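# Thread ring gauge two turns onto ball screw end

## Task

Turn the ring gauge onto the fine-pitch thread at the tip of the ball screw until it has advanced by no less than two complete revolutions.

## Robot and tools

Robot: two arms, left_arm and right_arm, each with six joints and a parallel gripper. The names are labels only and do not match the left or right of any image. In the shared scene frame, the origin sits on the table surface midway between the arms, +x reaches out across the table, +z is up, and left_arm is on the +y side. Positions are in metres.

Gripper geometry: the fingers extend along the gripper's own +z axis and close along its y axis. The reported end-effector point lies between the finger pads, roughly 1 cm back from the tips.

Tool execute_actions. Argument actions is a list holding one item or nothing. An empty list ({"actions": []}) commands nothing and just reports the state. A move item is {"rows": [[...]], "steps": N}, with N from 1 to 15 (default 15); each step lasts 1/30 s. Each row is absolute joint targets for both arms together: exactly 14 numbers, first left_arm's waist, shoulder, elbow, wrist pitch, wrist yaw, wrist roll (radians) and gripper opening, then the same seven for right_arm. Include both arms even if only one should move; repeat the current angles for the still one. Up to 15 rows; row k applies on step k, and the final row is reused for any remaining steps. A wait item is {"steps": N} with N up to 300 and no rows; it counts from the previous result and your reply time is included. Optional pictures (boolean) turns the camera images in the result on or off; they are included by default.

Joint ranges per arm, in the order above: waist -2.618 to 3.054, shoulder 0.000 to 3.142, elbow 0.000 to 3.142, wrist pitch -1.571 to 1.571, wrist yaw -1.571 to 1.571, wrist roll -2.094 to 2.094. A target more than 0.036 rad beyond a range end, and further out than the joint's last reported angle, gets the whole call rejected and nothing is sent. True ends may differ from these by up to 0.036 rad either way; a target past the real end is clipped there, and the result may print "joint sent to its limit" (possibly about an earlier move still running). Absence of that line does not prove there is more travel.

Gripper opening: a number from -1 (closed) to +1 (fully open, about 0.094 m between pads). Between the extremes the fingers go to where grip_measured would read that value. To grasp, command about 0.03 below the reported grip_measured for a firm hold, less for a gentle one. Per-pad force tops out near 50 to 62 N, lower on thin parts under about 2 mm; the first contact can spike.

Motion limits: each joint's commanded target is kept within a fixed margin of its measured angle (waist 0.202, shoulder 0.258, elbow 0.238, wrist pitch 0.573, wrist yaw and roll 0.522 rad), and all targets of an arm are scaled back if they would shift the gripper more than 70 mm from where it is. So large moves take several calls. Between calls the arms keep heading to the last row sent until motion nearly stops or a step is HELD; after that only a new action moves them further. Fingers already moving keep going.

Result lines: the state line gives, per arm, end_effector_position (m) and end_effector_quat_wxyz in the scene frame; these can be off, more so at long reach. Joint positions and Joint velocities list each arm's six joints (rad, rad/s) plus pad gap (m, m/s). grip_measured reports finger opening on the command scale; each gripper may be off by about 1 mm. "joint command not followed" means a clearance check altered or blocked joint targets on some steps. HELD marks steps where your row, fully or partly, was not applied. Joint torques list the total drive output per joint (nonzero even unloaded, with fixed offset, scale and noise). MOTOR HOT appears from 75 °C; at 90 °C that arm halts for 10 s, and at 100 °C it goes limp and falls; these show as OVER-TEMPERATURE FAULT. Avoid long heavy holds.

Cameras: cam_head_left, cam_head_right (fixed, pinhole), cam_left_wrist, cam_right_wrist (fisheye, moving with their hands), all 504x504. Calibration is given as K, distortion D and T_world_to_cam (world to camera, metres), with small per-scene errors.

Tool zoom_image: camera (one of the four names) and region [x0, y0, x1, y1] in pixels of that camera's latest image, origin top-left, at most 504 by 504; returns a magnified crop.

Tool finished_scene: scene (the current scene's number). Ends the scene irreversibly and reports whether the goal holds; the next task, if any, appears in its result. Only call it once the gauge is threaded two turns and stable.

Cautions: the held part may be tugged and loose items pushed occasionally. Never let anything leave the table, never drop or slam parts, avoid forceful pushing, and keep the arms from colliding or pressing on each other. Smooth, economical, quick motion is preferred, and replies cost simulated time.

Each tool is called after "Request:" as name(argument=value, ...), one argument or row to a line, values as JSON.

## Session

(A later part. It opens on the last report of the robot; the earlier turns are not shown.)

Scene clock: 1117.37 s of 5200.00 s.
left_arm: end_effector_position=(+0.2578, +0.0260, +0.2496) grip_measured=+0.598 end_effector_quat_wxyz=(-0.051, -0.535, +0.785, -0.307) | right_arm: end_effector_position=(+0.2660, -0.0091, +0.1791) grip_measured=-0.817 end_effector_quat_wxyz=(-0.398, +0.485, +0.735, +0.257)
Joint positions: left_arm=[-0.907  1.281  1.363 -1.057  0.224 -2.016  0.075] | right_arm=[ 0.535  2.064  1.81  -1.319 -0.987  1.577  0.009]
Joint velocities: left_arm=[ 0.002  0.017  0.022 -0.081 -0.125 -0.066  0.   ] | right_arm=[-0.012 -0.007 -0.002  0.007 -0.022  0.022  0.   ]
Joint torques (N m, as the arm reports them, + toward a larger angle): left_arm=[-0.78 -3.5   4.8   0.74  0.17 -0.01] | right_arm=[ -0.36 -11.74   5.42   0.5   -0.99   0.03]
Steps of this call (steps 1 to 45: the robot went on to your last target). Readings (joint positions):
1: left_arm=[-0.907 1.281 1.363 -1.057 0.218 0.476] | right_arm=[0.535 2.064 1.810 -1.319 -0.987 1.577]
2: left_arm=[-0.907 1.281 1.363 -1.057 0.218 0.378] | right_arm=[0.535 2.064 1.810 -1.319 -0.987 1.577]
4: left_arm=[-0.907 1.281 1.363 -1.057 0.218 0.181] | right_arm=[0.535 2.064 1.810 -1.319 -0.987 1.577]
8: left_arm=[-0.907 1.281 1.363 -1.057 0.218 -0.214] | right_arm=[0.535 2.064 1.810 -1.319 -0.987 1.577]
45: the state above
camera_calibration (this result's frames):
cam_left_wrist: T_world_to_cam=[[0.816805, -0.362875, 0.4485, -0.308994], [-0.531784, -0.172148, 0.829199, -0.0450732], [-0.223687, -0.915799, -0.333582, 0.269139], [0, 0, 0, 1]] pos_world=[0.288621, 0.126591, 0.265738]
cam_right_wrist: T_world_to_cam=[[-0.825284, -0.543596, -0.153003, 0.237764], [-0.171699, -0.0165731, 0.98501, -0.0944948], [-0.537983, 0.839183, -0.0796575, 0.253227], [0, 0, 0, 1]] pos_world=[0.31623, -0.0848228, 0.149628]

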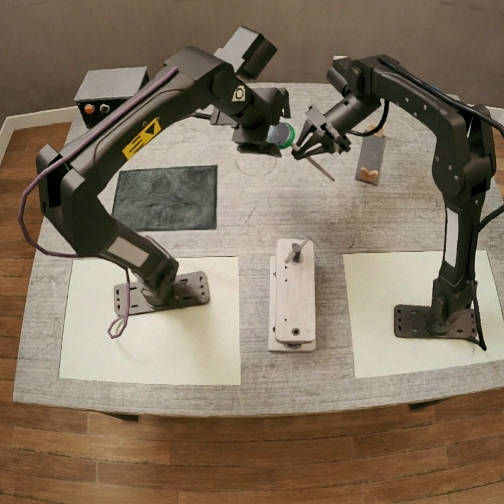

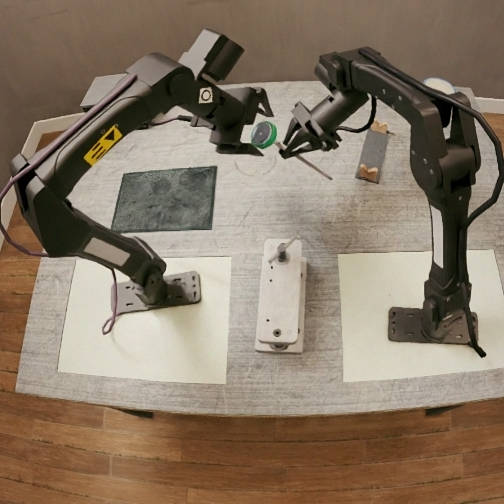

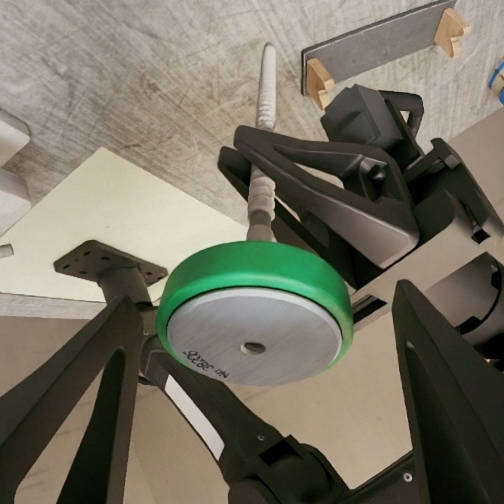

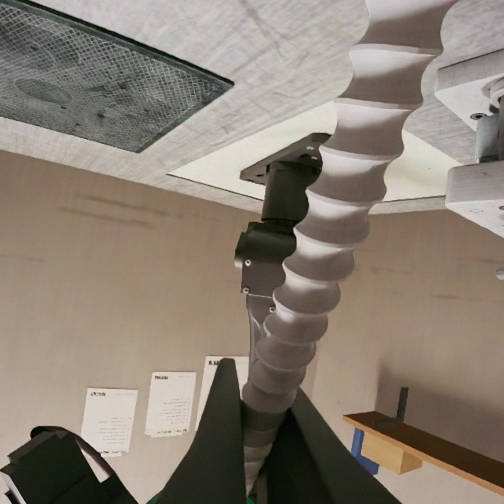

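Request:
execute_actions(
  actions=[
    {"rows":[[-0.916,1.29,1.345,-1.07,0.229,-2.02,0.4,0.528,2.04,1.81,-1.312,-1.048,1.58,-0.85],[-0.916,1.29,1.345,-1.07,0.229,-2.02,0.25,0.528,2.04,1.81,-1.312,-1.048,1.58,-0.85],[-0.916,1.29,1.345,-1.07,0.229,-2.02,0.15,0.528,2.04,1.81,-1.312,-1.048,1.58,-0.85],[-0.916,1.29,1.345,-1.07,0.229,-2.02,0.12,0.528,2.04,1.81,-1.312,-1.048,1.58,-0.85],[-0.916,1.29,1.345,-1.07,0.229,-2.02,0.1,0.528,2.04,1.81,-1.312,-1.048,1.58,-0.85],[-0.916,1.29,1.345,-1.07,0.229,-2.02,0.085,0.528,2.04,1.81,-1.312,-1.048,1.58,-0.85],[-0.916,1.29,1.345,-1.07,0.229,-2.02,0.07,0.528,2.04,1.81,-1.312,-1.048,1.58,-0.85],[-0.916,1.29,1.345,-1.07,0.229,-2.02,0.06,0.528,2.04,1.81,-1.312,-1.048,1.58,-0.85],[-0.916,1.29,1.345,-1.07,0.229,-2.02,0.045,0.528,2.04,1.81,-1.312,-1.053,1.58,-0.85]],"steps":15},
  ],
  pictures=false,
)

Request:
execute_actions(
  actions=[
    {"rows":[[-0.916,1.29,1.345,-1.07,0.229,-1.8,0.045,0.528,2.04,1.81,-1.312,-1.058,1.58,-0.85],[-0.916,1.29,1.345,-1.07,0.229,-1.7,0.045,0.528,2.04,1.81,-1.312,-1.058,1.58,-0.85],[-0.916,1.29,1.345,-1.07,0.229,2.02,0.045,0.528,2.04,1.81,-1.312,-1.058,1.58,-0.85]],"steps":15},
  ],
  pictures=false,
)

Request:
execute_actions(
  actions=[
    {"steps":45},
  ],
  pictures=false,
)

Request:
execute_actions(
  actions=[
    {"rows":[[-0.916,1.29,1.345,-1.07,0.229,2.02,0.12,0.528,2.04,1.81,-1.312,-1.051,1.58,-0.85],[-0.916,1.29,1.345,-1.07,0.229,2.02,0.3,0.528,2.04,1.81,-1.312,-1.051,1.58,-0.85],[-0.916,1.29,1.345,-1.07,0.229,2.02,0.6,0.528,2.04,1.81,-1.312,-1.051,1.58,-0.85]],"steps":12},
  ],
  pictures=false,
)

Request:
execute_actions(
  actions=[
    {"rows":[[-0.916,1.29,1.345,-1.07,0.229,-2.02,0.6,0.528,2.04,1.81,-1.312,-1.051,1.58,-0.85]],"steps":15},
  ],
  pictures=false,
)

Request:
execute_actions(
  actions=[
    {"steps":45},
  ],
)

Scene clock: 1144.00 s of 5200.00 s.
left_arm: end_effector_position=(+0.2573, +0.0260, +0.2494) grip_measured=+0.078 end_effector_quat_wxyz=(-0.052, -0.536, +0.785, -0.306) | right_arm: end_effector_position=(+0.2661, -0.0090, +0.1792) grip_measured=-0.817 end_effector_quat_wxyz=(-0.398, +0.484, +0.735, +0.257)
Joint positions: left_arm=[-0.907  1.281  1.363 -1.058  0.227 -2.019  0.051] | right_arm=[ 0.535  2.064  1.81  -1.318 -0.988  1.577  0.009]
Joint velocities: left_arm=[ 0.007 -0.002 -0.017 -0.007 -0.007  0.007 -0.   ] | right_arm=[-0.017 -0.007  0.002 -0.037  0.051 -0.022 -0.001]
Joint torques (N m, as the arm reports them, + toward a larger angle): left_arm=[-0.69 -3.4   4.69  0.67  0.15 -0.01] | right_arm=[ -0.47 -11.72   5.41   0.51  -1.03   0.03]
Steps of this call (steps 1 to 15: the robot went on to your last target; steps 16 to 90: nothing new was sent; then 23.13 s passed at rest; steps 91 to 105: all 15 steps of this action). Readings (joint positions):
91: left_arm=[-0.907 1.281 1.363 -1.057 0.224 -2.018] | right_arm=[0.535 2.064 1.810 -1.319 -0.987 1.577]
92: left_arm=[-0.907 1.281 1.363 -1.057 0.224 -2.018] | right_arm=[0.535 2.064 1.810 -1.319 -0.987 1.577]
94: left_arm=[-0.907 1.281 1.363 -1.057 0.225 -2.019] | right_arm=[0.535 2.064 1.810 -1.319 -0.987 1.577]
98: left_arm=[-0.907 1.281 1.363 -1.058 0.227 -2.019] | right_arm=[0.535 2.064 1.810 -1.318 -0.987 1.577]
105: the state above

Scene clock: 1144.50 s of 5200.00 s.
left_arm: end_effector_position=(+0.2571, +0.0260, +0.2494) grip_measured=+0.078 end_effector_quat_wxyz=(+0.149, +0.067, +0.948, -0.273) | right_arm: end_effector_position=(+0.2660, -0.0089, +0.1794) grip_measured=-0.817 end_effector_quat_wxyz=(-0.399, +0.484, +0.735, +0.258)
Joint positions: left_arm=[-0.907  1.281  1.363 -1.059  0.227 -0.679  0.051] | right_arm=[ 0.535  2.064  1.81  -1.318 -0.989  1.578  0.009]
Joint velocities: left_arm=[-0.017 -0.012  0.012 -0.066 -0.022  2.777 -0.001] | right_arm=[-0.002 -0.002 -0.002 -0.007  0.081  0.022  0.001]
Joint torques (N m, as the arm reports them, + toward a larger angle): left_arm=[-0.58 -3.29  4.82  0.72  0.14  0.  ] | right_arm=[ -0.36 -11.74   5.43   0.5   -1.07   0.  ]
Steps of this call (steps 1 to 15: all 15 steps of this action). Readings (joint positions):
1: left_arm=[-0.907 1.281 1.363 -1.058 0.227 -1.989] | right_arm=[0.535 2.064 1.810 -1.318 -0.988 1.577]
2: left_arm=[-0.907 1.281 1.363 -1.058 0.227 -1.939] | right_arm=[0.535 2.064 1.810 -1.318 -0.988 1.577]
4: left_arm=[-0.907 1.281 1.363 -1.058 0.227 -1.754] | right_arm=[0.535 2.064 1.810 -1.318 -0.988 1.578]
8: left_arm=[-0.907 1.281 1.363 -1.058 0.227 -1.363] | right_arm=[0.535 2.064 1.810 -1.318 -0.988 1.578]
15: the state above

Scene clock: 1146.00 s of 5200.00 s.
left_arm: end_effector_position=(+0.2574, +0.0263, +0.2493) grip_measured=+0.078 end_effector_quat_wxyz=(+0.298, +0.940, +0.145, +0.085) | right_arm: end_effector_position=(+0.2659, -0.0087, +0.1797) grip_measured=-0.817 end_effector_quat_wxyz=(-0.399, +0.484, +0.734, +0.258)
Joint positions: left_arm=[-0.907  1.281  1.363 -1.059  0.225  2.016  0.051] | right_arm=[ 0.535  2.064  1.81  -1.318 -0.991  1.578  0.009]
Joint velocities: left_arm=[ 0.017 -0.002 -0.007 -0.037  0.051  0.051 -0.   ] | right_arm=[-0.017  0.007  0.007  0.037  0.007  0.007 -0.   ]
Joint torques (N m, as the arm reports them, + toward a larger angle): left_arm=[-0.74 -3.19  4.62  0.71  0.14  0.02] | right_arm=[ -0.37 -11.68   5.42   0.48  -1.06   0.03]
Steps of this call (steps 1 to 45: the robot went on to your last target). Readings (joint positions):
1: left_arm=[-0.907 1.281 1.363 -1.059 0.227 -0.581] | right_arm=[0.535 2.064 1.810 -1.318 -0.989 1.578]
2: left_arm=[-0.907 1.281 1.363 -1.059 0.227 -0.484] | right_arm=[0.535 2.064 1.810 -1.318 -0.989 1.578]
4: left_arm=[-0.907 1.281 1.363 -1.059 0.227 -0.288] | right_arm=[0.535 2.064 1.810 -1.318 -0.990 1.578]
8: left_arm=[-0.907 1.281 1.363 -1.059 0.227 0.106] | right_arm=[0.535 2.064 1.810 -1.318 -0.990 1.578]
45: the state above

Scene clock: 1146.40 s of 5200.00 s.
left_arm: end_effector_position=(+0.2574, +0.0263, +0.2493) grip_measured=+0.598 end_effector_quat_wxyz=(+0.298, +0.940, +0.144, +0.086) | right_arm: end_effector_position=(+0.2659, -0.0087, +0.1797) grip_measured=-0.817 end_effector_quat_wxyz=(-0.399, +0.484, +0.734, +0.258)
Joint positions: left_arm=[-0.907  1.281  1.363 -1.059  0.225  2.019  0.075] | right_arm=[ 0.535  2.064  1.81  -1.318 -0.991  1.578  0.009]
Joint velocities: left_arm=[-0.012 -0.027 -0.007  0.022 -0.007 -0.051  0.   ] | right_arm=[-0.002  0.017 -0.007  0.022 -0.022  0.051  0.   ]
Joint torques (N m, as the arm reports them, + toward a larger angle): left_arm=[-0.77 -3.38  4.87  0.69  0.2   0.03] | right_arm=[ -0.44 -11.74   5.44   0.57  -0.99   0.03]
Steps of this call (steps 1 to 12: all 12 steps of this action). Readings (joint positions):
1: left_arm=[-0.907 1.281 1.363 -1.059 0.225 2.016] | right_arm=[0.535 2.064 1.810 -1.318 -0.991 1.578]
2: left_arm=[-0.907 1.281 1.363 -1.059 0.225 2.017] | right_arm=[0.535 2.064 1.810 -1.318 -0.991 1.578]
4: left_arm=[-0.907 1.281 1.363 -1.059 0.225 2.018] | right_arm=[0.535 2.064 1.810 -1.318 -0.991 1.578]
8: left_arm=[-0.907 1.281 1.363 -1.059 0.225 2.018] | right_arm=[0.535 2.064 1.810 -1.318 -0.991 1.578]
12: the state above

Scene clock: 1146.90 s of 5200.00 s.
left_arm: end_effector_position=(+0.2575, +0.0264, +0.2493) grip_measured=+0.598 end_effector_quat_wxyz=(+0.280, +0.610, +0.729, -0.132) | right_arm: end_effector_position=(+0.2659, -0.0087, +0.1797) grip_measured=-0.817 end_effector_quat_wxyz=(-0.399, +0.484, +0.734, +0.258)
Joint positions: left_arm=[-0.907  1.281  1.363 -1.059  0.224  0.575  0.075] | right_arm=[ 0.535  2.064  1.81  -1.318 -0.991  1.578  0.009]
Joint velocities: left_arm=[-0.017  0.002 -0.012  0.051  0.007 -2.806  0.   ] | right_arm=[ 0.002 -0.002 -0.002 -0.022 -0.022  0.051  0.001]
Joint torques (N m, as the arm reports them, + toward a larger angle): left_arm=[-0.79 -3.44  4.75  0.68  0.21 -0.02] | right_arm=[ -0.39 -11.74   5.43   0.48  -1.     0.05]
Steps of this call (steps 1 to 15: all 15 steps of this action). Readings (joint positions):
1: left_arm=[-0.907 1.281 1.363 -1.059 0.224 1.946] | right_arm=[0.535 2.064 1.810 -1.318 -0.991 1.578]
2: left_arm=[-0.907 1.281 1.363 -1.059 0.224 1.847] | right_arm=[0.535 2.064 1.810 -1.318 -0.991 1.578]
4: left_arm=[-0.907 1.281 1.363 -1.059 0.224 1.652] | right_arm=[0.535 2.064 1.810 -1.318 -0.991 1.578]
8: left_arm=[-0.907 1.281 1.363 -1.059 0.224 1.261] | right_arm=[0.535 2.064 1.810 -1.318 -0.991 1.578]
15: the state above

Scene clock: 1148.40 s of 5200.00 s.
left_arm: end_effector_position=(+0.2573, +0.0262, +0.2493) grip_measured=+0.598 end_effector_quat_wxyz=(-0.051, -0.535, +0.786, -0.306) | right_arm: end_effector_position=(+0.2659, -0.0087, +0.1797) grip_measured=-0.817 end_effector_quat_wxyz=(-0.399, +0.484, +0.734, +0.258)
Joint positions: left_arm=[-0.907  1.281  1.363 -1.059  0.226 -2.016  0.075] | right_arm=[ 0.535  2.064  1.81  -1.318 -0.991  1.578  0.009]
Joint velocities: left_arm=[ 0.027  0.002 -0.012 -0.022  0.037 -0.007 -0.002] | right_arm=[-0.022 -0.007 -0.017  0.007  0.037 -0.037  0.   ]
Joint torques (N m, as the arm reports them, + toward a larger angle): left_arm=[-0.83 -3.59  4.75  0.72  0.14  0.01] | right_arm=[ -0.41 -11.71   5.44   0.5   -0.99   0.03]
Steps of this call (steps 1 to 45: the robot went on to your last target). Readings (joint positions):
1: left_arm=[-0.907 1.281 1.363 -1.059 0.224 0.476] | right_arm=[0.535 2.064 1.810 -1.318 -0.991 1.578]
2: left_arm=[-0.907 1.281 1.363 -1.059 0.224 0.378] | right_arm=[0.535 2.064 1.810 -1.318 -0.991 1.578]
4: left_arm=[-0.907 1.281 1.363 -1.059 0.224 0.181] | right_arm=[0.535 2.064 1.810 -1.318 -0.991 1.578]
8: left_arm=[-0.907 1.281 1.363 -1.059 0.224 -0.214] | right_arm=[0.535 2.064 1.810 -1.318 -0.991 1.578]
45: the state above
camera_calibration (this result's frames):
cam_left_wrist: T_world_to_cam=[[0.817406, -0.364081, 0.446421, -0.308005], [-0.530192, -0.172442, 0.830156, -0.0457153], [-0.225263, -0.915264, -0.333988, 0.269601], [0, 0, 0, 1]] pos_world=[0.288258, 0.126734, 0.265494]
cam_right_wrist: T_world_to_cam=[[-0.825628, -0.542876, -0.153698, 0.2382], [-0.170252, -0.0200021, 0.985198, -0.0955122], [-0.537915, 0.839575, -0.0759113, 0.252227], [0, 0, 0, 1]] pos_world=[0.31608, -0.084361, 0.149856]

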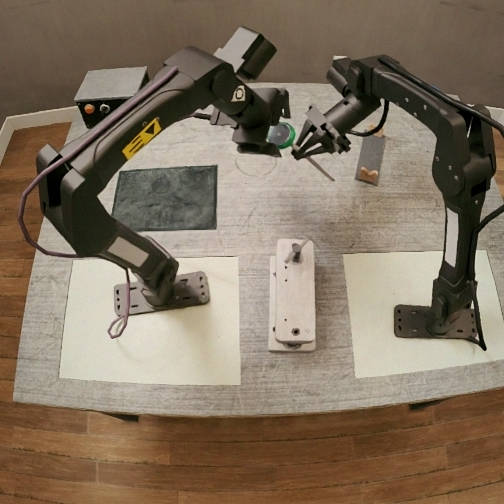

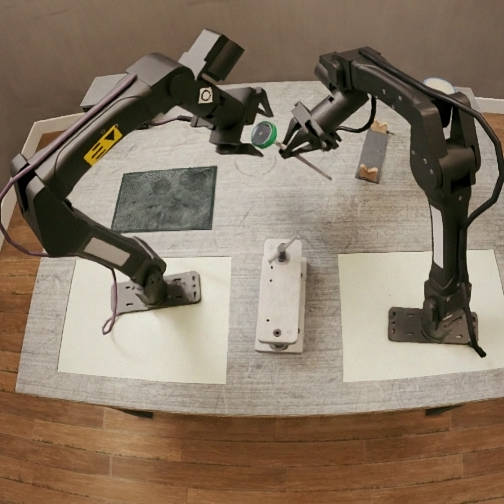

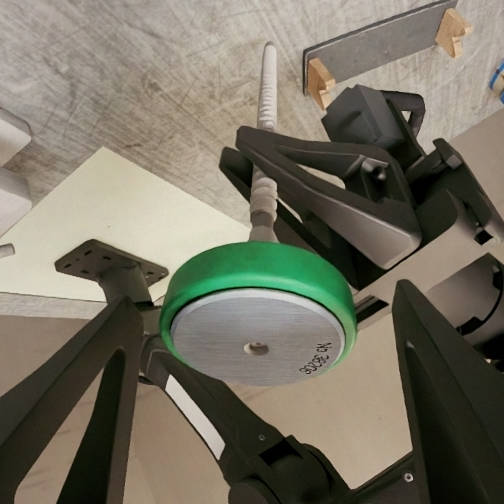

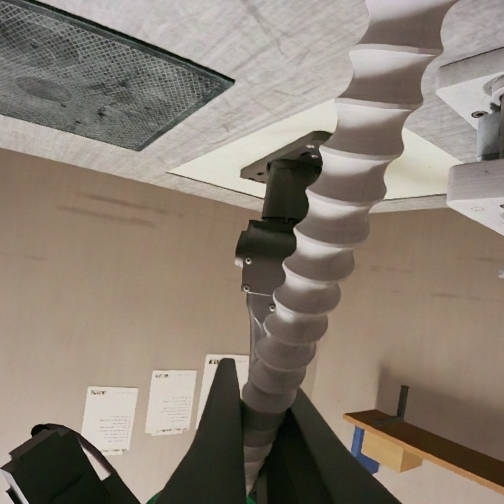

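Request:
execute_actions(
  actions=[
    {"rows":[[-0.916,1.29,1.345,-1.07,0.229,-2.02,0.4,0.528,2.04,1.81,-1.312,-1.051,1.58,-0.85],[-0.916,1.29,1.345,-1.07,0.229,-2.02,0.25,0.528,2.04,1.81,-1.312,-1.051,1.58,-0.85],[-0.916,1.29,1.345,-1.07,0.229,-2.02,0.15,0.528,2.04,1.81,-1.312,-1.051,1.58,-0.85],[-0.916,1.29,1.345,-1.07,0.229,-2.02,0.12,0.528,2.04,1.81,-1.312,-1.051,1.58,-0.85],[-0.916,1.29,1.345,-1.07,0.229,-2.02,0.1,0.528,2.04,1.81,-1.312,-1.051,1.58,-0.85],[-0.916,1.29,1.345,-1.07,0.229,-2.02,0.085,0.528,2.04,1.81,-1.312,-1.051,1.58,-0.85],[-0.916,1.29,1.345,-1.07,0.229,-2.02,0.07,0.528,2.04,1.81,-1.312,-1.051,1.58,-0.85],[-0.916,1.29,1.345,-1.07,0.229,-2.02,0.06,0.528,2.04,1.81,-1.312,-1.051,1.58,-0.85],[-0.916,1.29,1.345,-1.07,0.229,-2.02,0.045,0.528,2.04,1.81,-1.312,-1.056,1.58,-0.85]],"steps":13},
  ],
  pictures=false,
)

Request:
execute_actions(
  actions=[
    {"rows":[[-0.916,1.29,1.345,-1.07,0.229,-1.8,0.045,0.528,2.04,1.81,-1.312,-1.062,1.58,-0.85],[-0.916,1.29,1.345,-1.07,0.229,-1.7,0.045,0.528,2.04,1.81,-1.312,-1.062,1.58,-0.85],[-0.916,1.29,1.345,-1.07,0.229,2.02,0.045,0.528,2.04,1.81,-1.312,-1.062,1.58,-0.85]],"steps":15},
  ],
  pictures=false,
)

Request:
execute_actions(
  actions=[
    {"steps":40},
  ],
  pictures=false,
)

Request:
execute_actions(
  actions=[
    {"rows":[[-0.916,1.29,1.345,-1.07,0.229,2.02,0.12,0.528,2.04,1.81,-1.312,-1.055,1.58,-0.85],[-0.916,1.29,1.345,-1.07,0.229,2.02,0.3,0.528,2.04,1.81,-1.312,-1.055,1.58,-0.85],[-0.916,1.29,1.345,-1.07,0.229,2.02,0.6,0.528,2.04,1.81,-1.312,-1.055,1.58,-0.85]],"steps":12},
  ],
  pictures=false,
)

Request:
execute_actions(
  actions=[
    {"rows":[[-0.916,1.29,1.345,-1.07,0.229,-2.02,0.6,0.528,2.04,1.81,-1.312,-1.055,1.58,-0.85]],"steps":15},
  ],
  pictures=false,
)

Request:
execute_actions(
  actions=[
    {"steps":40},
  ],
  pictures=false,
)

Request:
execute_actions(
  actions=[
    {"rows":[[-0.916,1.29,1.345,-1.07,0.229,-2.02,0.4,0.528,2.04,1.81,-1.312,-1.055,1.58,-0.85],[-0.916,1.29,1.345,-1.07,0.229,-2.02,0.25,0.528,2.04,1.81,-1.312,-1.055,1.58,-0.85],[-0.916,1.29,1.345,-1.07,0.229,-2.02,0.15,0.528,2.04,1.81,-1.312,-1.055,1.58,-0.85],[-0.916,1.29,1.345,-1.07,0.229,-2.02,0.12,0.528,2.04,1.81,-1.312,-1.055,1.58,-0.85],[-0.916,1.29,1.345,-1.07,0.229,-2.02,0.1,0.528,2.04,1.81,-1.312,-1.055,1.58,-0.85],[-0.916,1.29,1.345,-1.07,0.229,-2.02,0.085,0.528,2.04,1.81,-1.312,-1.055,1.58,-0.85],[-0.916,1.29,1.345,-1.07,0.229,-2.02,0.07,0.528,2.04,1.81,-1.312,-1.055,1.58,-0.85],[-0.916,1.29,1.345,-1.07,0.229,-2.02,0.06,0.528,2.04,1.81,-1.312,-1.055,1.58,-0.85],[-0.916,1.29,1.345,-1.07,0.229,-2.02,0.045,0.528,2.04,1.81,-1.312,-1.06,1.58,-0.85]],"steps":13},
  ],
  pictures=false,
)

Request:
execute_actions(
  actions=[
    {"rows":[[-0.916,1.29,1.345,-1.07,0.229,-1.8,0.045,0.528,2.04,1.81,-1.312,-1.066,1.58,-0.85],[-0.916,1.29,1.345,-1.07,0.229,-1.7,0.045,0.528,2.04,1.81,-1.312,-1.066,1.58,-0.85],[-0.916,1.29,1.345,-1.07,0.229,2.02,0.045,0.528,2.04,1.81,-1.312,-1.066,1.58,-0.85]],"steps":15},
  ],
  pictures=false,
)

Request:
execute_actions(
  actions=[
    {"steps":40},
  ],
  pictures=false,
)

Request:
execute_actions(
  actions=[
    {"rows":[[-0.916,1.29,1.345,-1.07,0.229,2.02,0.12,0.528,2.04,1.81,-1.312,-1.059,1.58,-0.85],[-0.916,1.29,1.345,-1.07,0.229,2.02,0.3,0.528,2.04,1.81,-1.312,-1.059,1.58,-0.85],[-0.916,1.29,1.345,-1.07,0.229,2.02,0.6,0.528,2.04,1.81,-1.312,-1.059,1.58,-0.85]],"steps":12},
  ],
)

Scene clock: 1195.90 s of 5200.00 s.
left_arm: end_effector_position=(+0.2573, +0.0262, +0.2493) grip_measured=+0.078 end_effector_quat_wxyz=(-0.052, -0.536, +0.785, -0.306) | right_arm: end_effector_position=(+0.2659, -0.0087, +0.1797) grip_measured=-0.817 end_effector_quat_wxyz=(-0.400, +0.484, +0.734, +0.258)
Joint positions: left_arm=[-0.907  1.281  1.363 -1.059  0.226 -2.019  0.051] | right_arm=[ 0.535  2.064  1.81  -1.318 -0.992  1.578  0.009]
Joint velocities: left_arm=[ 0.017  0.002  0.002  0.007  0.037 -0.007 -0.001] | right_arm=[-0.032 -0.012 -0.002 -0.051 -0.051  0.007 -0.   ]
Joint torques (N m, as the arm reports them, + toward a larger angle): left_arm=[-0.79 -3.32  4.7   0.74  0.13 -0.05] | right_arm=[ -0.35 -11.68   5.35   0.49  -1.02   0.05]
Steps of this call (steps 1 to 15: the robot went on to your last target; steps 16 to 90: nothing new was sent; then 44.07 s passed at rest; steps 91 to 103: all 13 steps of this action). Readings (joint positions):
91: left_arm=[-0.907 1.281 1.363 -1.059 0.226 -2.018] | right_arm=[0.535 2.064 1.810 -1.318 -0.991 1.578]
92: left_arm=[-0.907 1.281 1.363 -1.059 0.226 -2.018] | right_arm=[0.535 2.064 1.810 -1.318 -0.991 1.578]
94: left_arm=[-0.907 1.281 1.363 -1.059 0.226 -2.018] | right_arm=[0.535 2.064 1.810 -1.318 -0.991 1.578]
98: left_arm=[-0.907 1.281 1.363 -1.059 0.226 -2.019] | right_arm=[0.535 2.064 1.810 -1.318 -0.991 1.578]
103: the state above

Scene clock: 1196.40 s of 5200.00 s.
left_arm: end_effector_position=(+0.2573, +0.0262, +0.2493) grip_measured=+0.078 end_effector_quat_wxyz=(+0.149, +0.067, +0.948, -0.272) | right_arm: end_effector_position=(+0.2659, -0.0086, +0.1800) grip_measured=-0.817 end_effector_quat_wxyz=(-0.400, +0.484, +0.734, +0.259)
Joint positions: left_arm=[-0.907  1.281  1.363 -1.059  0.226 -0.679  0.051] | right_arm=[ 0.535  2.064  1.81  -1.318 -0.993  1.578  0.009]
Joint velocities: left_arm=[-0.007  0.007  0.007 -0.022 -0.007  2.821  0.   ] | right_arm=[ 0.032 -0.002  0.017 -0.051 -0.037  0.007 -0.   ]
Joint torques (N m, as the arm reports them, + toward a larger angle): left_arm=[-0.78 -3.44  4.75  0.69  0.18 -0.01] | right_arm=[ -0.35 -11.69   5.36   0.5   -1.07   0.01]
Steps of this call (steps 1 to 15: all 15 steps of this action). Readings (joint positions):
1: left_arm=[-0.907 1.281 1.363 -1.059 0.226 -1.989] | right_arm=[0.535 2.064 1.810 -1.318 -0.992 1.578]
2: left_arm=[-0.907 1.281 1.363 -1.059 0.226 -1.939] | right_arm=[0.535 2.064 1.810 -1.318 -0.992 1.578]
4: left_arm=[-0.907 1.281 1.363 -1.059 0.226 -1.754] | right_arm=[0.535 2.064 1.810 -1.318 -0.992 1.578]
8: left_arm=[-0.907 1.281 1.363 -1.059 0.226 -1.363] | right_arm=[0.535 2.064 1.810 -1.318 -0.993 1.578]
15: the state above

Scene clock: 1197.73 s of 5200.00 s.
left_arm: end_effector_position=(+0.2573, +0.0262, +0.2493) grip_measured=+0.078 end_effector_quat_wxyz=(+0.299, +0.939, +0.148, +0.084) | right_arm: end_effector_position=(+0.2658, -0.0084, +0.1803) grip_measured=-0.817 end_effector_quat_wxyz=(-0.401, +0.484, +0.734, +0.259)
Joint positions: left_arm=[-0.907  1.281  1.363 -1.059  0.226  2.01   0.051] | right_arm=[ 0.535  2.064  1.81  -1.318 -0.995  1.578  0.009]
Joint velocities: left_arm=[ 0.017 -0.002 -0.012  0.051 -0.037  0.037 -0.   ] | right_arm=[ 0.007 -0.002 -0.002  0.022  0.007 -0.022  0.   ]
Joint torques (N m, as the arm reports them, + toward a larger angle): left_arm=[-0.74 -3.35  4.63  0.69  0.16  0.02] | right_arm=[ -0.4  -11.66   5.46   0.5   -1.03   0.03]
Steps of this call (steps 1 to 40: the robot went on to your last target). Readings (joint positions):
1: left_arm=[-0.907 1.281 1.363 -1.059 0.226 -0.582] | right_arm=[0.535 2.064 1.810 -1.318 -0.993 1.578]
2: left_arm=[-0.907 1.281 1.363 -1.059 0.226 -0.484] | right_arm=[0.535 2.064 1.810 -1.318 -0.993 1.578]
4: left_arm=[-0.907 1.281 1.363 -1.059 0.226 -0.288] | right_arm=[0.535 2.064 1.810 -1.318 -0.993 1.578]
8: left_arm=[-0.907 1.281 1.363 -1.059 0.226 0.105] | right_arm=[0.535 2.064 1.810 -1.318 -0.994 1.578]
40: the state above

Scene clock: 1198.13 s of 5200.00 s.
left_arm: end_effector_position=(+0.2573, +0.0262, +0.2493) grip_measured=+0.598 end_effector_quat_wxyz=(+0.298, +0.940, +0.143, +0.085) | right_arm: end_effector_position=(+0.2658, -0.0084, +0.1803) grip_measured=-0.817 end_effector_quat_wxyz=(-0.401, +0.484, +0.734, +0.259)
Joint positions: left_arm=[-0.907  1.281  1.363 -1.059  0.226  2.019  0.075] | right_arm=[ 0.535  2.064  1.81  -1.318 -0.995  1.578  0.009]
Joint velocities: left_arm=[-0.012 -0.007 -0.007  0.051 -0.066  0.037  0.   ] | right_arm=[-0.012  0.002 -0.017 -0.095  0.095 -0.095 -0.   ]
Joint torques (N m, as the arm reports them, + toward a larger angle): left_arm=[-0.88 -3.33  4.66  0.73  0.16 -0.01] | right_arm=[ -0.38 -11.62   5.41   0.51  -0.97   0.03]
Steps of this call (steps 1 to 12: all 12 steps of this action). Readings (joint positions):
1: left_arm=[-0.907 1.281 1.363 -1.059 0.226 2.011] | right_arm=[0.535 2.064 1.810 -1.318 -0.995 1.578]
2: left_arm=[-0.907 1.281 1.363 -1.059 0.226 2.013] | right_arm=[0.535 2.064 1.810 -1.318 -0.995 1.578]
4: left_arm=[-0.907 1.281 1.363 -1.059 0.226 2.015] | right_arm=[0.535 2.064 1.810 -1.318 -0.995 1.578]
8: left_arm=[-0.907 1.281 1.363 -1.059 0.226 2.018] | right_arm=[0.535 2.064 1.810 -1.318 -0.995 1.578]
12: the state above

Scene clock: 1198.63 s of 5200.00 s.
left_arm: end_effector_position=(+0.2574, +0.0263, +0.2493) grip_measured=+0.598 end_effector_quat_wxyz=(+0.280, +0.610, +0.729, -0.133) | right_arm: end_effector_position=(+0.2658, -0.0084, +0.1803) grip_measured=-0.817 end_effector_quat_wxyz=(-0.401, +0.484, +0.734, +0.259)
Joint positions: left_arm=[-0.907  1.281  1.363 -1.059  0.225  0.574  0.075] | right_arm=[ 0.535  2.064  1.81  -1.318 -0.995  1.578  0.009]
Joint velocities: left_arm=[-0.017 -0.012 -0.007 -0.037 -0.066 -2.923 -0.001] | right_arm=[-0.002 -0.007  0.002  0.022 -0.066 -0.051 -0.002]
Joint torques (N m, as the arm reports them, + toward a larger angle): left_arm=[-0.67 -3.38  4.65  0.7   0.12 -0.03] | right_arm=[ -0.42 -11.79   5.4    0.51  -0.97   0.04]
Steps of this call (steps 1 to 15: all 15 steps of this action). Readings (joint positions):
1: left_arm=[-0.907 1.281 1.363 -1.059 0.225 1.946] | right_arm=[0.535 2.064 1.810 -1.318 -0.995 1.578]
2: left_arm=[-0.907 1.281 1.363 -1.059 0.225 1.847] | right_arm=[0.535 2.064 1.810 -1.318 -0.995 1.578]
4: left_arm=[-0.907 1.281 1.363 -1.059 0.225 1.652] | right_arm=[0.535 2.064 1.810 -1.318 -0.995 1.578]
8: left_arm=[-0.907 1.281 1.363 -1.059 0.225 1.261] | right_arm=[0.535 2.064 1.810 -1.318 -0.995 1.578]
15: the state above

Scene clock: 1199.97 s of 5200.00 s.
left_arm: end_effector_position=(+0.2573, +0.0262, +0.2493) grip_measured=+0.598 end_effector_quat_wxyz=(-0.051, -0.533, +0.787, -0.306) | right_arm: end_effector_position=(+0.2658, -0.0084, +0.1803) grip_measured=-0.817 end_effector_quat_wxyz=(-0.401, +0.484, +0.734, +0.259)
Joint positions: left_arm=[-0.907  1.281  1.363 -1.059  0.226 -2.011  0.075] | right_arm=[ 0.535  2.064  1.81  -1.318 -0.995  1.578  0.009]
Joint velocities: left_arm=[ 0.002 -0.012 -0.017 -0.066  0.022 -0.11  -0.   ] | right_arm=[-0.012 -0.012 -0.007  0.022  0.022 -0.037  0.   ]
Joint torques (N m, as the arm reports them, + toward a larger angle): left_arm=[-0.78 -3.34  4.76  0.71  0.19 -0.04] | right_arm=[ -0.38 -11.75   5.44   0.49  -0.97   0.03]
Steps of this call (steps 1 to 40: the robot went on to your last target). Readings (joint positions):
1: left_arm=[-0.907 1.281 1.363 -1.059 0.225 0.476] | right_arm=[0.535 2.064 1.810 -1.318 -0.995 1.578]
2: left_arm=[-0.907 1.281 1.363 -1.059 0.225 0.378] | right_arm=[0.535 2.064 1.810 -1.318 -0.995 1.578]
4: left_arm=[-0.907 1.281 1.363 -1.059 0.225 0.181] | right_arm=[0.535 2.064 1.810 -1.318 -0.995 1.578]
8: left_arm=[-0.907 1.281 1.363 -1.059 0.225 -0.214] | right_arm=[0.535 2.064 1.810 -1.318 -0.995 1.578]
40: the state above

Scene clock: 1200.40 s of 5200.00 s.
left_arm: end_effector_position=(+0.2573, +0.0262, +0.2493) grip_measured=+0.078 end_effector_quat_wxyz=(-0.052, -0.536, +0.785, -0.306) | right_arm: end_effector_position=(+0.2658, -0.0083, +0.1804) grip_measured=-0.817 end_effector_quat_wxyz=(-0.401, +0.484, +0.734, +0.259)
Joint positions: left_arm=[-0.907  1.281  1.363 -1.059  0.226 -2.018  0.051] | right_arm=[ 0.535  2.064  1.81  -1.318 -0.996  1.578  0.009]
Joint velocities: left_arm=[-0.007  0.027  0.002  0.022 -0.081 -0.037 -0.001] | right_arm=[-0.002 -0.012 -0.012  0.007  0.037 -0.007  0.001]
Joint torques (N m, as the arm reports them, + toward a larger angle): left_arm=[-0.76 -3.35  4.73  0.73  0.17  0.  ] | right_arm=[ -0.37 -11.73   5.45   0.5   -1.01   0.02]
Steps of this call (steps 1 to 13: all 13 steps of this action). Readings (joint positions):
1: left_arm=[-0.907 1.281 1.363 -1.059 0.226 -2.013] | right_arm=[0.535 2.064 1.810 -1.318 -0.995 1.578]
2: left_arm=[-0.907 1.281 1.363 -1.059 0.226 -2.014] | right_arm=[0.535 2.064 1.810 -1.318 -0.995 1.578]
4: left_arm=[-0.907 1.281 1.363 -1.059 0.226 -2.015] | right_arm=[0.535 2.064 1.810 -1.318 -0.995 1.578]
8: left_arm=[-0.907 1.281 1.363 -1.059 0.226 -2.017] | right_arm=[0.535 2.064 1.810 -1.318 -0.995 1.578]
13: the state above

Scene clock: 1200.90 s of 5200.00 s.
left_arm: end_effector_position=(+0.2573, +0.0261, +0.2494) grip_measured=+0.078 end_effector_quat_wxyz=(+0.149, +0.067, +0.948, -0.272) | right_arm: end_effector_position=(+0.2657, -0.0082, +0.1806) grip_measured=-0.817 end_effector_quat_wxyz=(-0.402, +0.483, +0.733, +0.260)
Joint positions: left_arm=[-0.907  1.281  1.363 -1.058  0.226 -0.679  0.051] | right_arm=[ 0.535  2.064  1.81  -1.318 -0.997  1.578  0.009]
Joint velocities: left_arm=[ 0.007  0.012 -0.017 -0.007 -0.022  2.762 -0.   ] | right_arm=[ 0.027  0.002  0.012  0.051 -0.051  0.037 -0.   ]
Joint torques (N m, as the arm reports them, + toward a larger angle): left_arm=[-0.8  -3.36  4.66  0.73  0.12  0.02] | right_arm=[ -0.38 -11.74   5.43   0.51  -1.05  -0.01]
Steps of this call (steps 1 to 15: all 15 steps of this action). Readings (joint positions):
1: left_arm=[-0.907 1.281 1.363 -1.059 0.226 -1.988] | right_arm=[0.535 2.064 1.810 -1.318 -0.996 1.578]
2: left_arm=[-0.907 1.281 1.363 -1.059 0.226 -1.938] | right_arm=[0.535 2.064 1.810 -1.318 -0.996 1.578]
4: left_arm=[-0.907 1.281 1.363 -1.059 0.226 -1.753] | right_arm=[0.535 2.064 1.810 -1.318 -0.996 1.578]
8: left_arm=[-0.907 1.281 1.363 -1.059 0.226 -1.363] | right_arm=[0.535 2.064 1.810 -1.318 -0.996 1.578]
15: the state above

Scene clock: 1202.23 s of 5200.00 s.
left_arm: end_effector_position=(+0.2572, +0.0259, +0.2495) grip_measured=+0.079 end_effector_quat_wxyz=(+0.299, +0.939, +0.148, +0.084) | right_arm: end_effector_position=(+0.2656, -0.0080, +0.1809) grip_measured=-0.817 end_effector_quat_wxyz=(-0.403, +0.483, +0.733, +0.260)
Joint positions: left_arm=[-0.907  1.281  1.363 -1.058  0.228  2.009  0.051] | right_arm=[ 0.535  2.064  1.81  -1.318 -1.     1.578  0.009]
Joint velocities: left_arm=[-0.002 -0.002 -0.022 -0.007 -0.022  0.037 -0.   ] | right_arm=[ 0.002  0.002 -0.012  0.066  0.051  0.037  0.   ]
Joint torques (N m, as the arm reports them, + toward a larger angle): left_arm=[-0.9  -3.4   4.76  0.7   0.19  0.02] | right_arm=[ -0.35 -11.68   5.39   0.49  -1.04   0.03]
Steps of this call (steps 1 to 40: the robot went on to your last target). Readings (joint positions):
1: left_arm=[-0.907 1.281 1.363 -1.058 0.226 -0.581] | right_arm=[0.535 2.064 1.810 -1.318 -0.997 1.578]
2: left_arm=[-0.907 1.281 1.363 -1.058 0.226 -0.483] | right_arm=[0.535 2.064 1.810 -1.318 -0.997 1.578]
4: left_arm=[-0.907 1.281 1.363 -1.058 0.226 -0.287] | right_arm=[0.535 2.064 1.810 -1.318 -0.997 1.578]
8: left_arm=[-0.907 1.281 1.363 -1.058 0.227 0.106] | right_arm=[0.535 2.064 1.810 -1.318 -0.998 1.578]
40: the state above

Scene clock: 1202.63 s of 5200.00 s.
left_arm: end_effector_position=(+0.2572, +0.0259, +0.2495) grip_measured=+0.598 end_effector_quat_wxyz=(+0.299, +0.940, +0.143, +0.085) | right_arm: end_effector_position=(+0.2656, -0.0080, +0.1809) grip_measured=-0.817 end_effector_quat_wxyz=(-0.403, +0.483, +0.733, +0.260)
Joint positions: left_arm=[-0.907  1.281  1.363 -1.058  0.227  2.019  0.075] | right_arm=[ 0.535  2.064  1.81  -1.318 -1.     1.578  0.009]
Joint velocities: left_arm=[-0.007 -0.012  0.012 -0.051  0.022 -0.022 -0.001] | right_arm=[-0.012 -0.007 -0.022 -0.022 -0.007 -0.007  0.   ]
Joint torques (N m, as the arm reports them, + toward a larger angle): left_arm=[-0.77 -3.51  4.91  0.7   0.12 -0.04] | right_arm=[ -0.44 -11.74   5.36   0.5   -0.97   0.01]
Steps of this call (steps 1 to 12: all 12 steps of this action). Readings (joint positions):
1: left_arm=[-0.907 1.281 1.363 -1.058 0.228 2.011] | right_arm=[0.535 2.064 1.810 -1.318 -1.000 1.578]
2: left_arm=[-0.907 1.281 1.363 -1.058 0.227 2.013] | right_arm=[0.535 2.064 1.810 -1.318 -1.000 1.578]
4: left_arm=[-0.907 1.281 1.363 -1.058 0.227 2.015] | right_arm=[0.535 2.064 1.810 -1.318 -1.000 1.578]
8: left_arm=[-0.907 1.281 1.363 -1.058 0.227 2.018] | right_arm=[0.535 2.064 1.810 -1.318 -1.000 1.578]
12: the state above
camera_calibration (this result's frames):
cam_left_wrist: T_world_to_cam=[[-0.0824021, 0.796038, -0.599611, 0.154234], [0.503822, 0.552386, 0.664103, -0.28931], [0.859868, -0.247374, -0.446579, 0.00100081], [0, 0, 0, 1]] pos_world=[0.157609, 0.0372822, 0.285059]
cam_right_wrist: T_world_to_cam=[[-0.826158, -0.541675, -0.155085, 0.238931], [-0.166933, -0.0275737, 0.985583, -0.0978005], [-0.538142, 0.840136, -0.0676432, 0.25009], [0, 0, 0, 1]] pos_world=[0.315652, -0.0833832, 0.150362]

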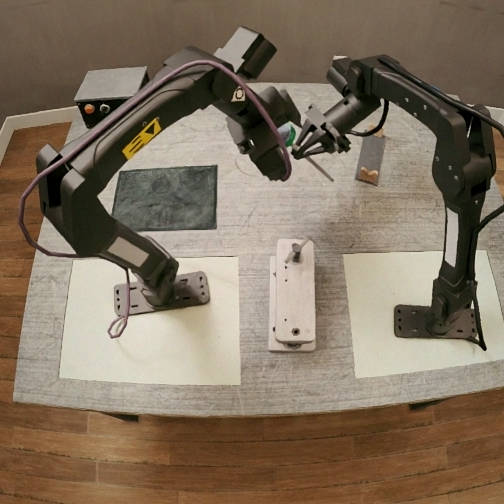

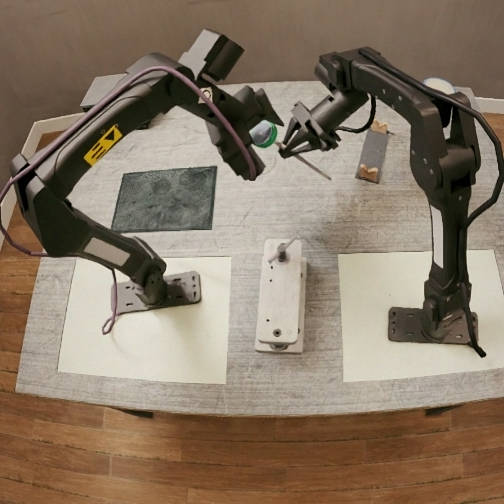

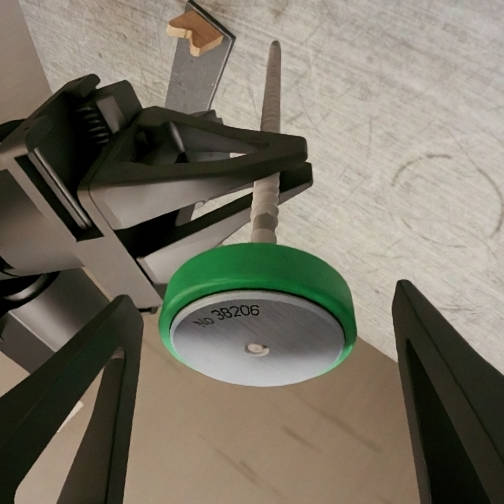

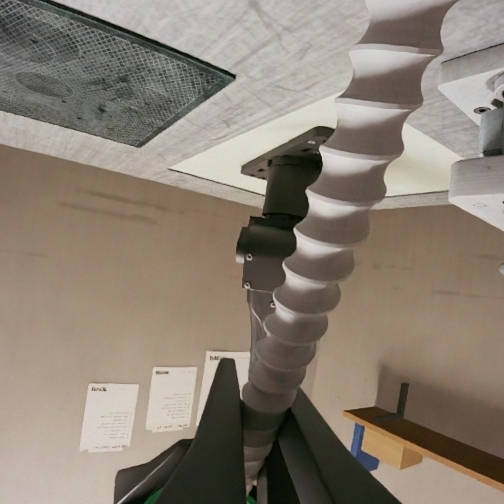

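Request:
execute_actions(
  actions=[
    {"rows":[[-0.916,1.29,1.345,-1.07,0.229,-2.02,0.6,0.528,2.04,1.81,-1.312,-1.059,1.58,-0.85]],"steps":15},
  ],
  pictures=false,
)

Request:
execute_actions(
  actions=[
    {"steps":40},
  ],
  pictures=false,
)

Request:
execute_actions(
  actions=[
    {"rows":[[-0.916,1.29,1.345,-1.07,0.229,-2.02,0.4,0.528,2.04,1.81,-1.312,-1.059,1.58,-0.85],[-0.916,1.29,1.345,-1.07,0.229,-2.02,0.25,0.528,2.04,1.81,-1.312,-1.059,1.58,-0.85],[-0.916,1.29,1.345,-1.07,0.229,-2.02,0.15,0.528,2.04,1.81,-1.312,-1.059,1.58,-0.85],[-0.916,1.29,1.345,-1.07,0.229,-2.02,0.12,0.528,2.04,1.81,-1.312,-1.059,1.58,-0.85],[-0.916,1.29,1.345,-1.07,0.229,-2.02,0.1,0.528,2.04,1.81,-1.312,-1.059,1.58,-0.85],[-0.916,1.29,1.345,-1.07,0.229,-2.02,0.085,0.528,2.04,1.81,-1.312,-1.059,1.58,-0.85],[-0.916,1.29,1.345,-1.07,0.229,-2.02,0.07,0.528,2.04,1.81,-1.312,-1.059,1.58,-0.85],[-0.916,1.29,1.345,-1.07,0.229,-2.02,0.06,0.528,2.04,1.81,-1.312,-1.059,1.58,-0.85],[-0.916,1.29,1.345,-1.07,0.229,-2.02,0.045,0.528,2.04,1.81,-1.312,-1.064,1.58,-0.85]],"steps":13},
  ],
  pictures=false,
)

Request:
execute_actions(
  actions=[
    {"rows":[[-0.916,1.29,1.345,-1.07,0.229,-1.8,0.045,0.528,2.04,1.81,-1.312,-1.07,1.58,-0.85],[-0.916,1.29,1.345,-1.07,0.229,-1.7,0.045,0.528,2.04,1.81,-1.312,-1.07,1.58,-0.85],[-0.916,1.29,1.345,-1.07,0.229,2.02,0.045,0.528,2.04,1.81,-1.312,-1.07,1.58,-0.85]],"steps":15},
  ],
  pictures=false,
)

Request:
execute_actions(
  actions=[
    {"steps":40},
  ],
  pictures=false,
)

Request:
execute_actions(
  actions=[
    {"rows":[[-0.916,1.29,1.345,-1.07,0.229,2.02,0.12,0.528,2.04,1.81,-1.312,-1.063,1.58,-0.85],[-0.916,1.29,1.345,-1.07,0.229,2.02,0.3,0.528,2.04,1.81,-1.312,-1.063,1.58,-0.85],[-0.916,1.29,1.345,-1.07,0.229,2.02,0.6,0.528,2.04,1.81,-1.312,-1.063,1.58,-0.85]],"steps":12},
  ],
)

Scene clock: 1233.80 s of 5200.00 s.
left_arm: end_effector_position=(+0.2574, +0.0261, +0.2494) grip_measured=+0.598 end_effector_quat_wxyz=(+0.281, +0.611, +0.728, -0.133) | right_arm: end_effector_position=(+0.2656, -0.0080, +0.1809) grip_measured=-0.817 end_effector_quat_wxyz=(-0.403, +0.483, +0.733, +0.260)
Joint positions: left_arm=[-0.907  1.281  1.363 -1.058  0.226  0.575  0.075] | right_arm=[ 0.535  2.064  1.81  -1.318 -1.     1.578  0.009]
Joint velocities: left_arm=[-0.027 -0.007 -0.002  0.037  0.051 -2.821 -0.   ] | right_arm=[-0.007 -0.017 -0.007 -0.022 -0.022  0.037  0.001]
Joint torques (N m, as the arm reports them, + toward a larger angle): left_arm=[-0.77 -3.45  4.67  0.7   0.16  0.02] | right_arm=[ -0.42 -11.71   5.4    0.49  -0.99   0.02]
Steps of this call (steps 1 to 15: the robot went on to your last target; steps 16 to 90: nothing new was sent; then 27.67 s passed at rest; steps 91 to 105: all 15 steps of this action). Readings (joint positions):
91: left_arm=[-0.907 1.281 1.363 -1.058 0.226 1.947] | right_arm=[0.535 2.064 1.810 -1.318 -1.000 1.578]
92: left_arm=[-0.907 1.281 1.363 -1.058 0.226 1.847] | right_arm=[0.535 2.064 1.810 -1.318 -1.000 1.578]
94: left_arm=[-0.907 1.281 1.363 -1.058 0.226 1.652] | right_arm=[0.535 2.064 1.810 -1.318 -1.000 1.578]
98: left_arm=[-0.907 1.281 1.363 -1.058 0.226 1.261] | right_arm=[0.535 2.064 1.810 -1.318 -1.000 1.578]
105: the state above

Scene clock: 1235.13 s of 5200.00 s.
left_arm: end_effector_position=(+0.2574, +0.0261, +0.2494) grip_measured=+0.598 end_effector_quat_wxyz=(-0.051, -0.533, +0.787, -0.306) | right_arm: end_effector_position=(+0.2656, -0.0080, +0.1809) grip_measured=-0.817 end_effector_quat_wxyz=(-0.403, +0.483, +0.733, +0.260)
Joint positions: left_arm=[-0.907  1.281  1.363 -1.058  0.226 -2.011  0.075] | right_arm=[ 0.535  2.064  1.81  -1.318 -1.     1.578  0.009]
Joint velocities: left_arm=[-0.002 -0.002 -0.012  0.051  0.022 -0.051 -0.   ] | right_arm=[-0.007 -0.007  0.017 -0.081  0.022  0.051 -0.   ]
Joint torques (N m, as the arm reports them, + toward a larger angle): left_arm=[-0.68 -3.31  4.79  0.71  0.16 -0.03] | right_arm=[ -0.36 -11.66   5.37   0.5   -0.98   0.03]
Steps of this call (steps 1 to 40: the robot went on to your last target). Readings (joint positions):
1: left_arm=[-0.907 1.281 1.363 -1.058 0.226 0.477] | right_arm=[0.535 2.064 1.810 -1.318 -1.000 1.578]
2: left_arm=[-0.907 1.281 1.363 -1.058 0.226 0.378] | right_arm=[0.535 2.064 1.810 -1.318 -1.000 1.578]
4: left_arm=[-0.907 1.281 1.363 -1.058 0.226 0.181] | right_arm=[0.535 2.064 1.810 -1.318 -1.000 1.578]
8: left_arm=[-0.907 1.281 1.363 -1.058 0.226 -0.214] | right_arm=[0.535 2.064 1.810 -1.318 -1.000 1.578]
40: the state above

Scene clock: 1235.57 s of 5200.00 s.
left_arm: end_effector_position=(+0.2574, +0.0261, +0.2494) grip_measured=+0.078 end_effector_quat_wxyz=(-0.052, -0.536, +0.785, -0.306) | right_arm: end_effector_position=(+0.2656, -0.0080, +0.1809) grip_measured=-0.817 end_effector_quat_wxyz=(-0.403, +0.483, +0.733, +0.260)
Joint positions: left_arm=[-0.907  1.281  1.363 -1.058  0.226 -2.018  0.051] | right_arm=[ 0.535  2.064  1.81  -1.318 -1.     1.578  0.009]
Joint velocities: left_arm=[ 0.017 -0.012 -0.012 -0.007  0.037 -0.081  0.   ] | right_arm=[-0.012 -0.027 -0.007 -0.037  0.037  0.022  0.001]
Joint torques (N m, as the arm reports them, + toward a larger angle): left_arm=[-0.71 -3.3   4.91  0.66  0.14 -0.01] | right_arm=[ -0.4  -11.75   5.38   0.5   -1.02   0.03]
Steps of this call (steps 1 to 13: all 13 steps of this action). Readings (joint positions):
1: left_arm=[-0.907 1.281 1.363 -1.058 0.226 -2.013] | right_arm=[0.535 2.064 1.810 -1.318 -1.000 1.578]
2: left_arm=[-0.907 1.281 1.363 -1.058 0.226 -2.014] | right_arm=[0.535 2.064 1.810 -1.318 -1.000 1.578]
4: left_arm=[-0.907 1.281 1.363 -1.058 0.226 -2.015] | right_arm=[0.535 2.064 1.810 -1.318 -1.000 1.578]
8: left_arm=[-0.907 1.281 1.363 -1.058 0.226 -2.017] | right_arm=[0.535 2.064 1.810 -1.318 -1.000 1.578]
13: the state above

Scene clock: 1236.07 s of 5200.00 s.
left_arm: end_effector_position=(+0.2574, +0.0260, +0.2495) grip_measured=+0.078 end_effector_quat_wxyz=(+0.149, +0.067, +0.948, -0.273) | right_arm: end_effector_position=(+0.2656, -0.0079, +0.1811) grip_measured=-0.817 end_effector_quat_wxyz=(-0.403, +0.483, +0.733, +0.260)
Joint positions: left_arm=[-0.907  1.281  1.363 -1.058  0.226 -0.679  0.051] | right_arm=[ 0.535  2.064  1.81  -1.318 -1.001  1.578  0.009]
Joint velocities: left_arm=[-0.002 -0.037 -0.007 -0.007 -0.022  2.806  0.   ] | right_arm=[-0.027  0.002 -0.012  0.051  0.007 -0.051 -0.001]
Joint torques (N m, as the arm reports them, + toward a larger angle): left_arm=[-0.71 -3.34  4.71  0.68  0.16  0.02] | right_arm=[ -0.37 -11.73   5.36   0.45  -1.1    0.03]
Steps of this call (steps 1 to 15: all 15 steps of this action). Readings (joint positions):
1: left_arm=[-0.907 1.281 1.363 -1.058 0.226 -1.988] | right_arm=[0.535 2.064 1.810 -1.318 -1.000 1.578]
2: left_arm=[-0.907 1.281 1.363 -1.058 0.226 -1.938] | right_arm=[0.535 2.064 1.810 -1.318 -1.000 1.578]
4: left_arm=[-0.907 1.281 1.363 -1.058 0.226 -1.753] | right_arm=[0.535 2.064 1.810 -1.318 -1.000 1.578]
8: left_arm=[-0.907 1.281 1.363 -1.058 0.226 -1.363] | right_arm=[0.535 2.064 1.810 -1.318 -1.000 1.578]
15: the state above

Scene clock: 1237.40 s of 5200.00 s.
left_arm: end_effector_position=(+0.2573, +0.0258, +0.2496) grip_measured=+0.078 end_effector_quat_wxyz=(+0.300, +0.939, +0.148, +0.084) | right_arm: end_effector_position=(+0.2656, -0.0077, +0.1814) grip_measured=-0.817 end_effector_quat_wxyz=(-0.403, +0.483, +0.732, +0.261)
Joint positions: left_arm=[-0.907  1.281  1.363 -1.057  0.228  2.007  0.051] | right_arm=[ 0.535  2.064  1.81  -1.318 -1.003  1.578  0.009]
Joint velocities: left_arm=[ 0.002 -0.017  0.007 -0.051 -0.066  0.051 -0.   ] | right_arm=[ 0.012 -0.007 -0.007 -0.007  0.037  0.007  0.001]
Joint torques (N m, as the arm reports them, + toward a larger angle): left_arm=[-0.82 -3.26  4.56  0.72  0.14  0.07] | right_arm=[ -0.32 -11.64   5.36   0.49  -1.05   0.02]
Steps of this call (steps 1 to 40: the robot went on to your last target). Readings (joint positions):
1: left_arm=[-0.907 1.281 1.363 -1.057 0.226 -0.581] | right_arm=[0.535 2.064 1.810 -1.318 -1.001 1.578]
2: left_arm=[-0.907 1.281 1.363 -1.057 0.226 -0.484] | right_arm=[0.535 2.064 1.810 -1.318 -1.001 1.578]
4: left_arm=[-0.907 1.281 1.363 -1.057 0.227 -0.288] | right_arm=[0.535 2.064 1.810 -1.318 -1.001 1.578]
8: left_arm=[-0.907 1.281 1.363 -1.057 0.227 0.105] | right_arm=[0.535 2.064 1.810 -1.318 -1.001 1.578]
40: the state above

Scene clock: 1237.80 s of 5200.00 s.
left_arm: end_effector_position=(+0.2574, +0.0258, +0.2496) grip_measured=+0.598 end_effector_quat_wxyz=(+0.299, +0.940, +0.143, +0.085) | right_arm: end_effector_position=(+0.2656, -0.0077, +0.1814) grip_measured=-0.817 end_effector_quat_wxyz=(-0.403, +0.483, +0.732, +0.261)
Joint positions: left_arm=[-0.907  1.281  1.363 -1.057  0.227  2.018  0.075] | right_arm=[ 0.535  2.064  1.81  -1.318 -1.003  1.578  0.009]
Joint velocities: left_arm=[-0.002 -0.027  0.007  0.007  0.022  0.007 -0.   ] | right_arm=[-0.012 -0.007 -0.012  0.066  0.007 -0.066 -0.   ]
Joint torques (N m, as the arm reports them, + toward a larger angle): left_arm=[-0.85 -3.48  4.62  0.72  0.18  0.01] | right_arm=[ -0.42 -11.61   5.46   0.49  -1.     0.03]
Steps of this call (steps 1 to 12: all 12 steps of this action). Readings (joint positions):
1: left_arm=[-0.907 1.281 1.363 -1.057 0.228 2.009] | right_arm=[0.535 2.064 1.810 -1.318 -1.003 1.578]
2: left_arm=[-0.907 1.281 1.363 -1.057 0.228 2.011] | right_arm=[0.535 2.064 1.810 -1.318 -1.003 1.578]
4: left_arm=[-0.907 1.281 1.363 -1.057 0.227 2.014] | right_arm=[0.535 2.064 1.810 -1.318 -1.003 1.578]
8: left_arm=[-0.907 1.281 1.363 -1.057 0.227 2.017] | right_arm=[0.535 2.064 1.810 -1.318 -1.003 1.578]
12: the state above
camera_calibration (this result's frames):
cam_left_wrist: T_world_to_cam=[[-0.0824353, 0.795644, -0.600129, 0.154537], [0.503418, 0.552949, 0.663942, -0.289248], [0.860102, -0.247383, -0.446124, 0.000750774], [0, 0, 0, 1]] pos_world=[0.157706, 0.0371682, 0.285121]
cam_right_wrist: T_world_to_cam=[[-0.826243, -0.541188, -0.156329, 0.239427], [-0.166415, -0.0306296, 0.98558, -0.0984035], [-0.538172, 0.840344, -0.0647541, 0.249337], [0, 0, 0, 1]] pos_world=[0.315635, -0.0829682, 0.15056]

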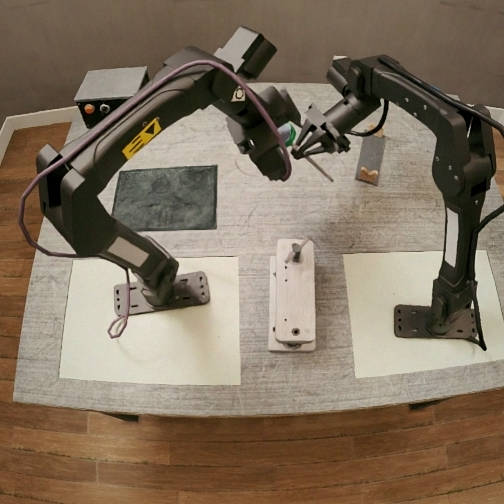

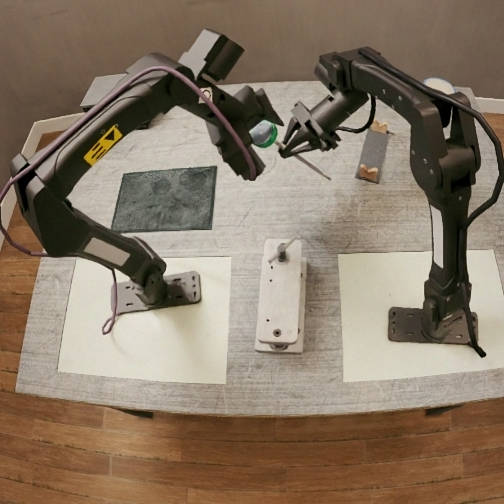

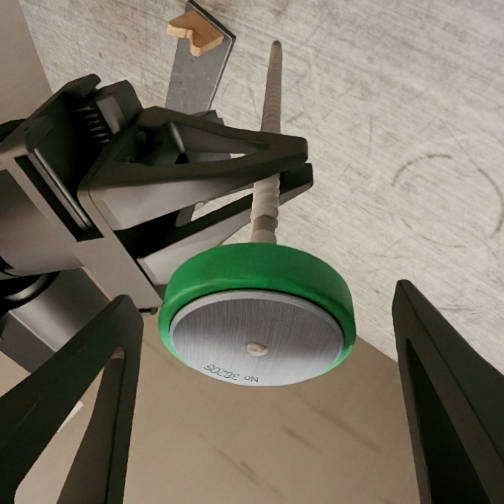

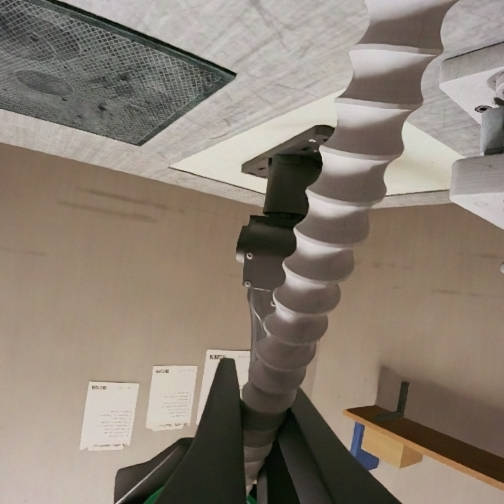

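Request:
finished_scene(
  scene=1,
)

The scene is finished: the task was done.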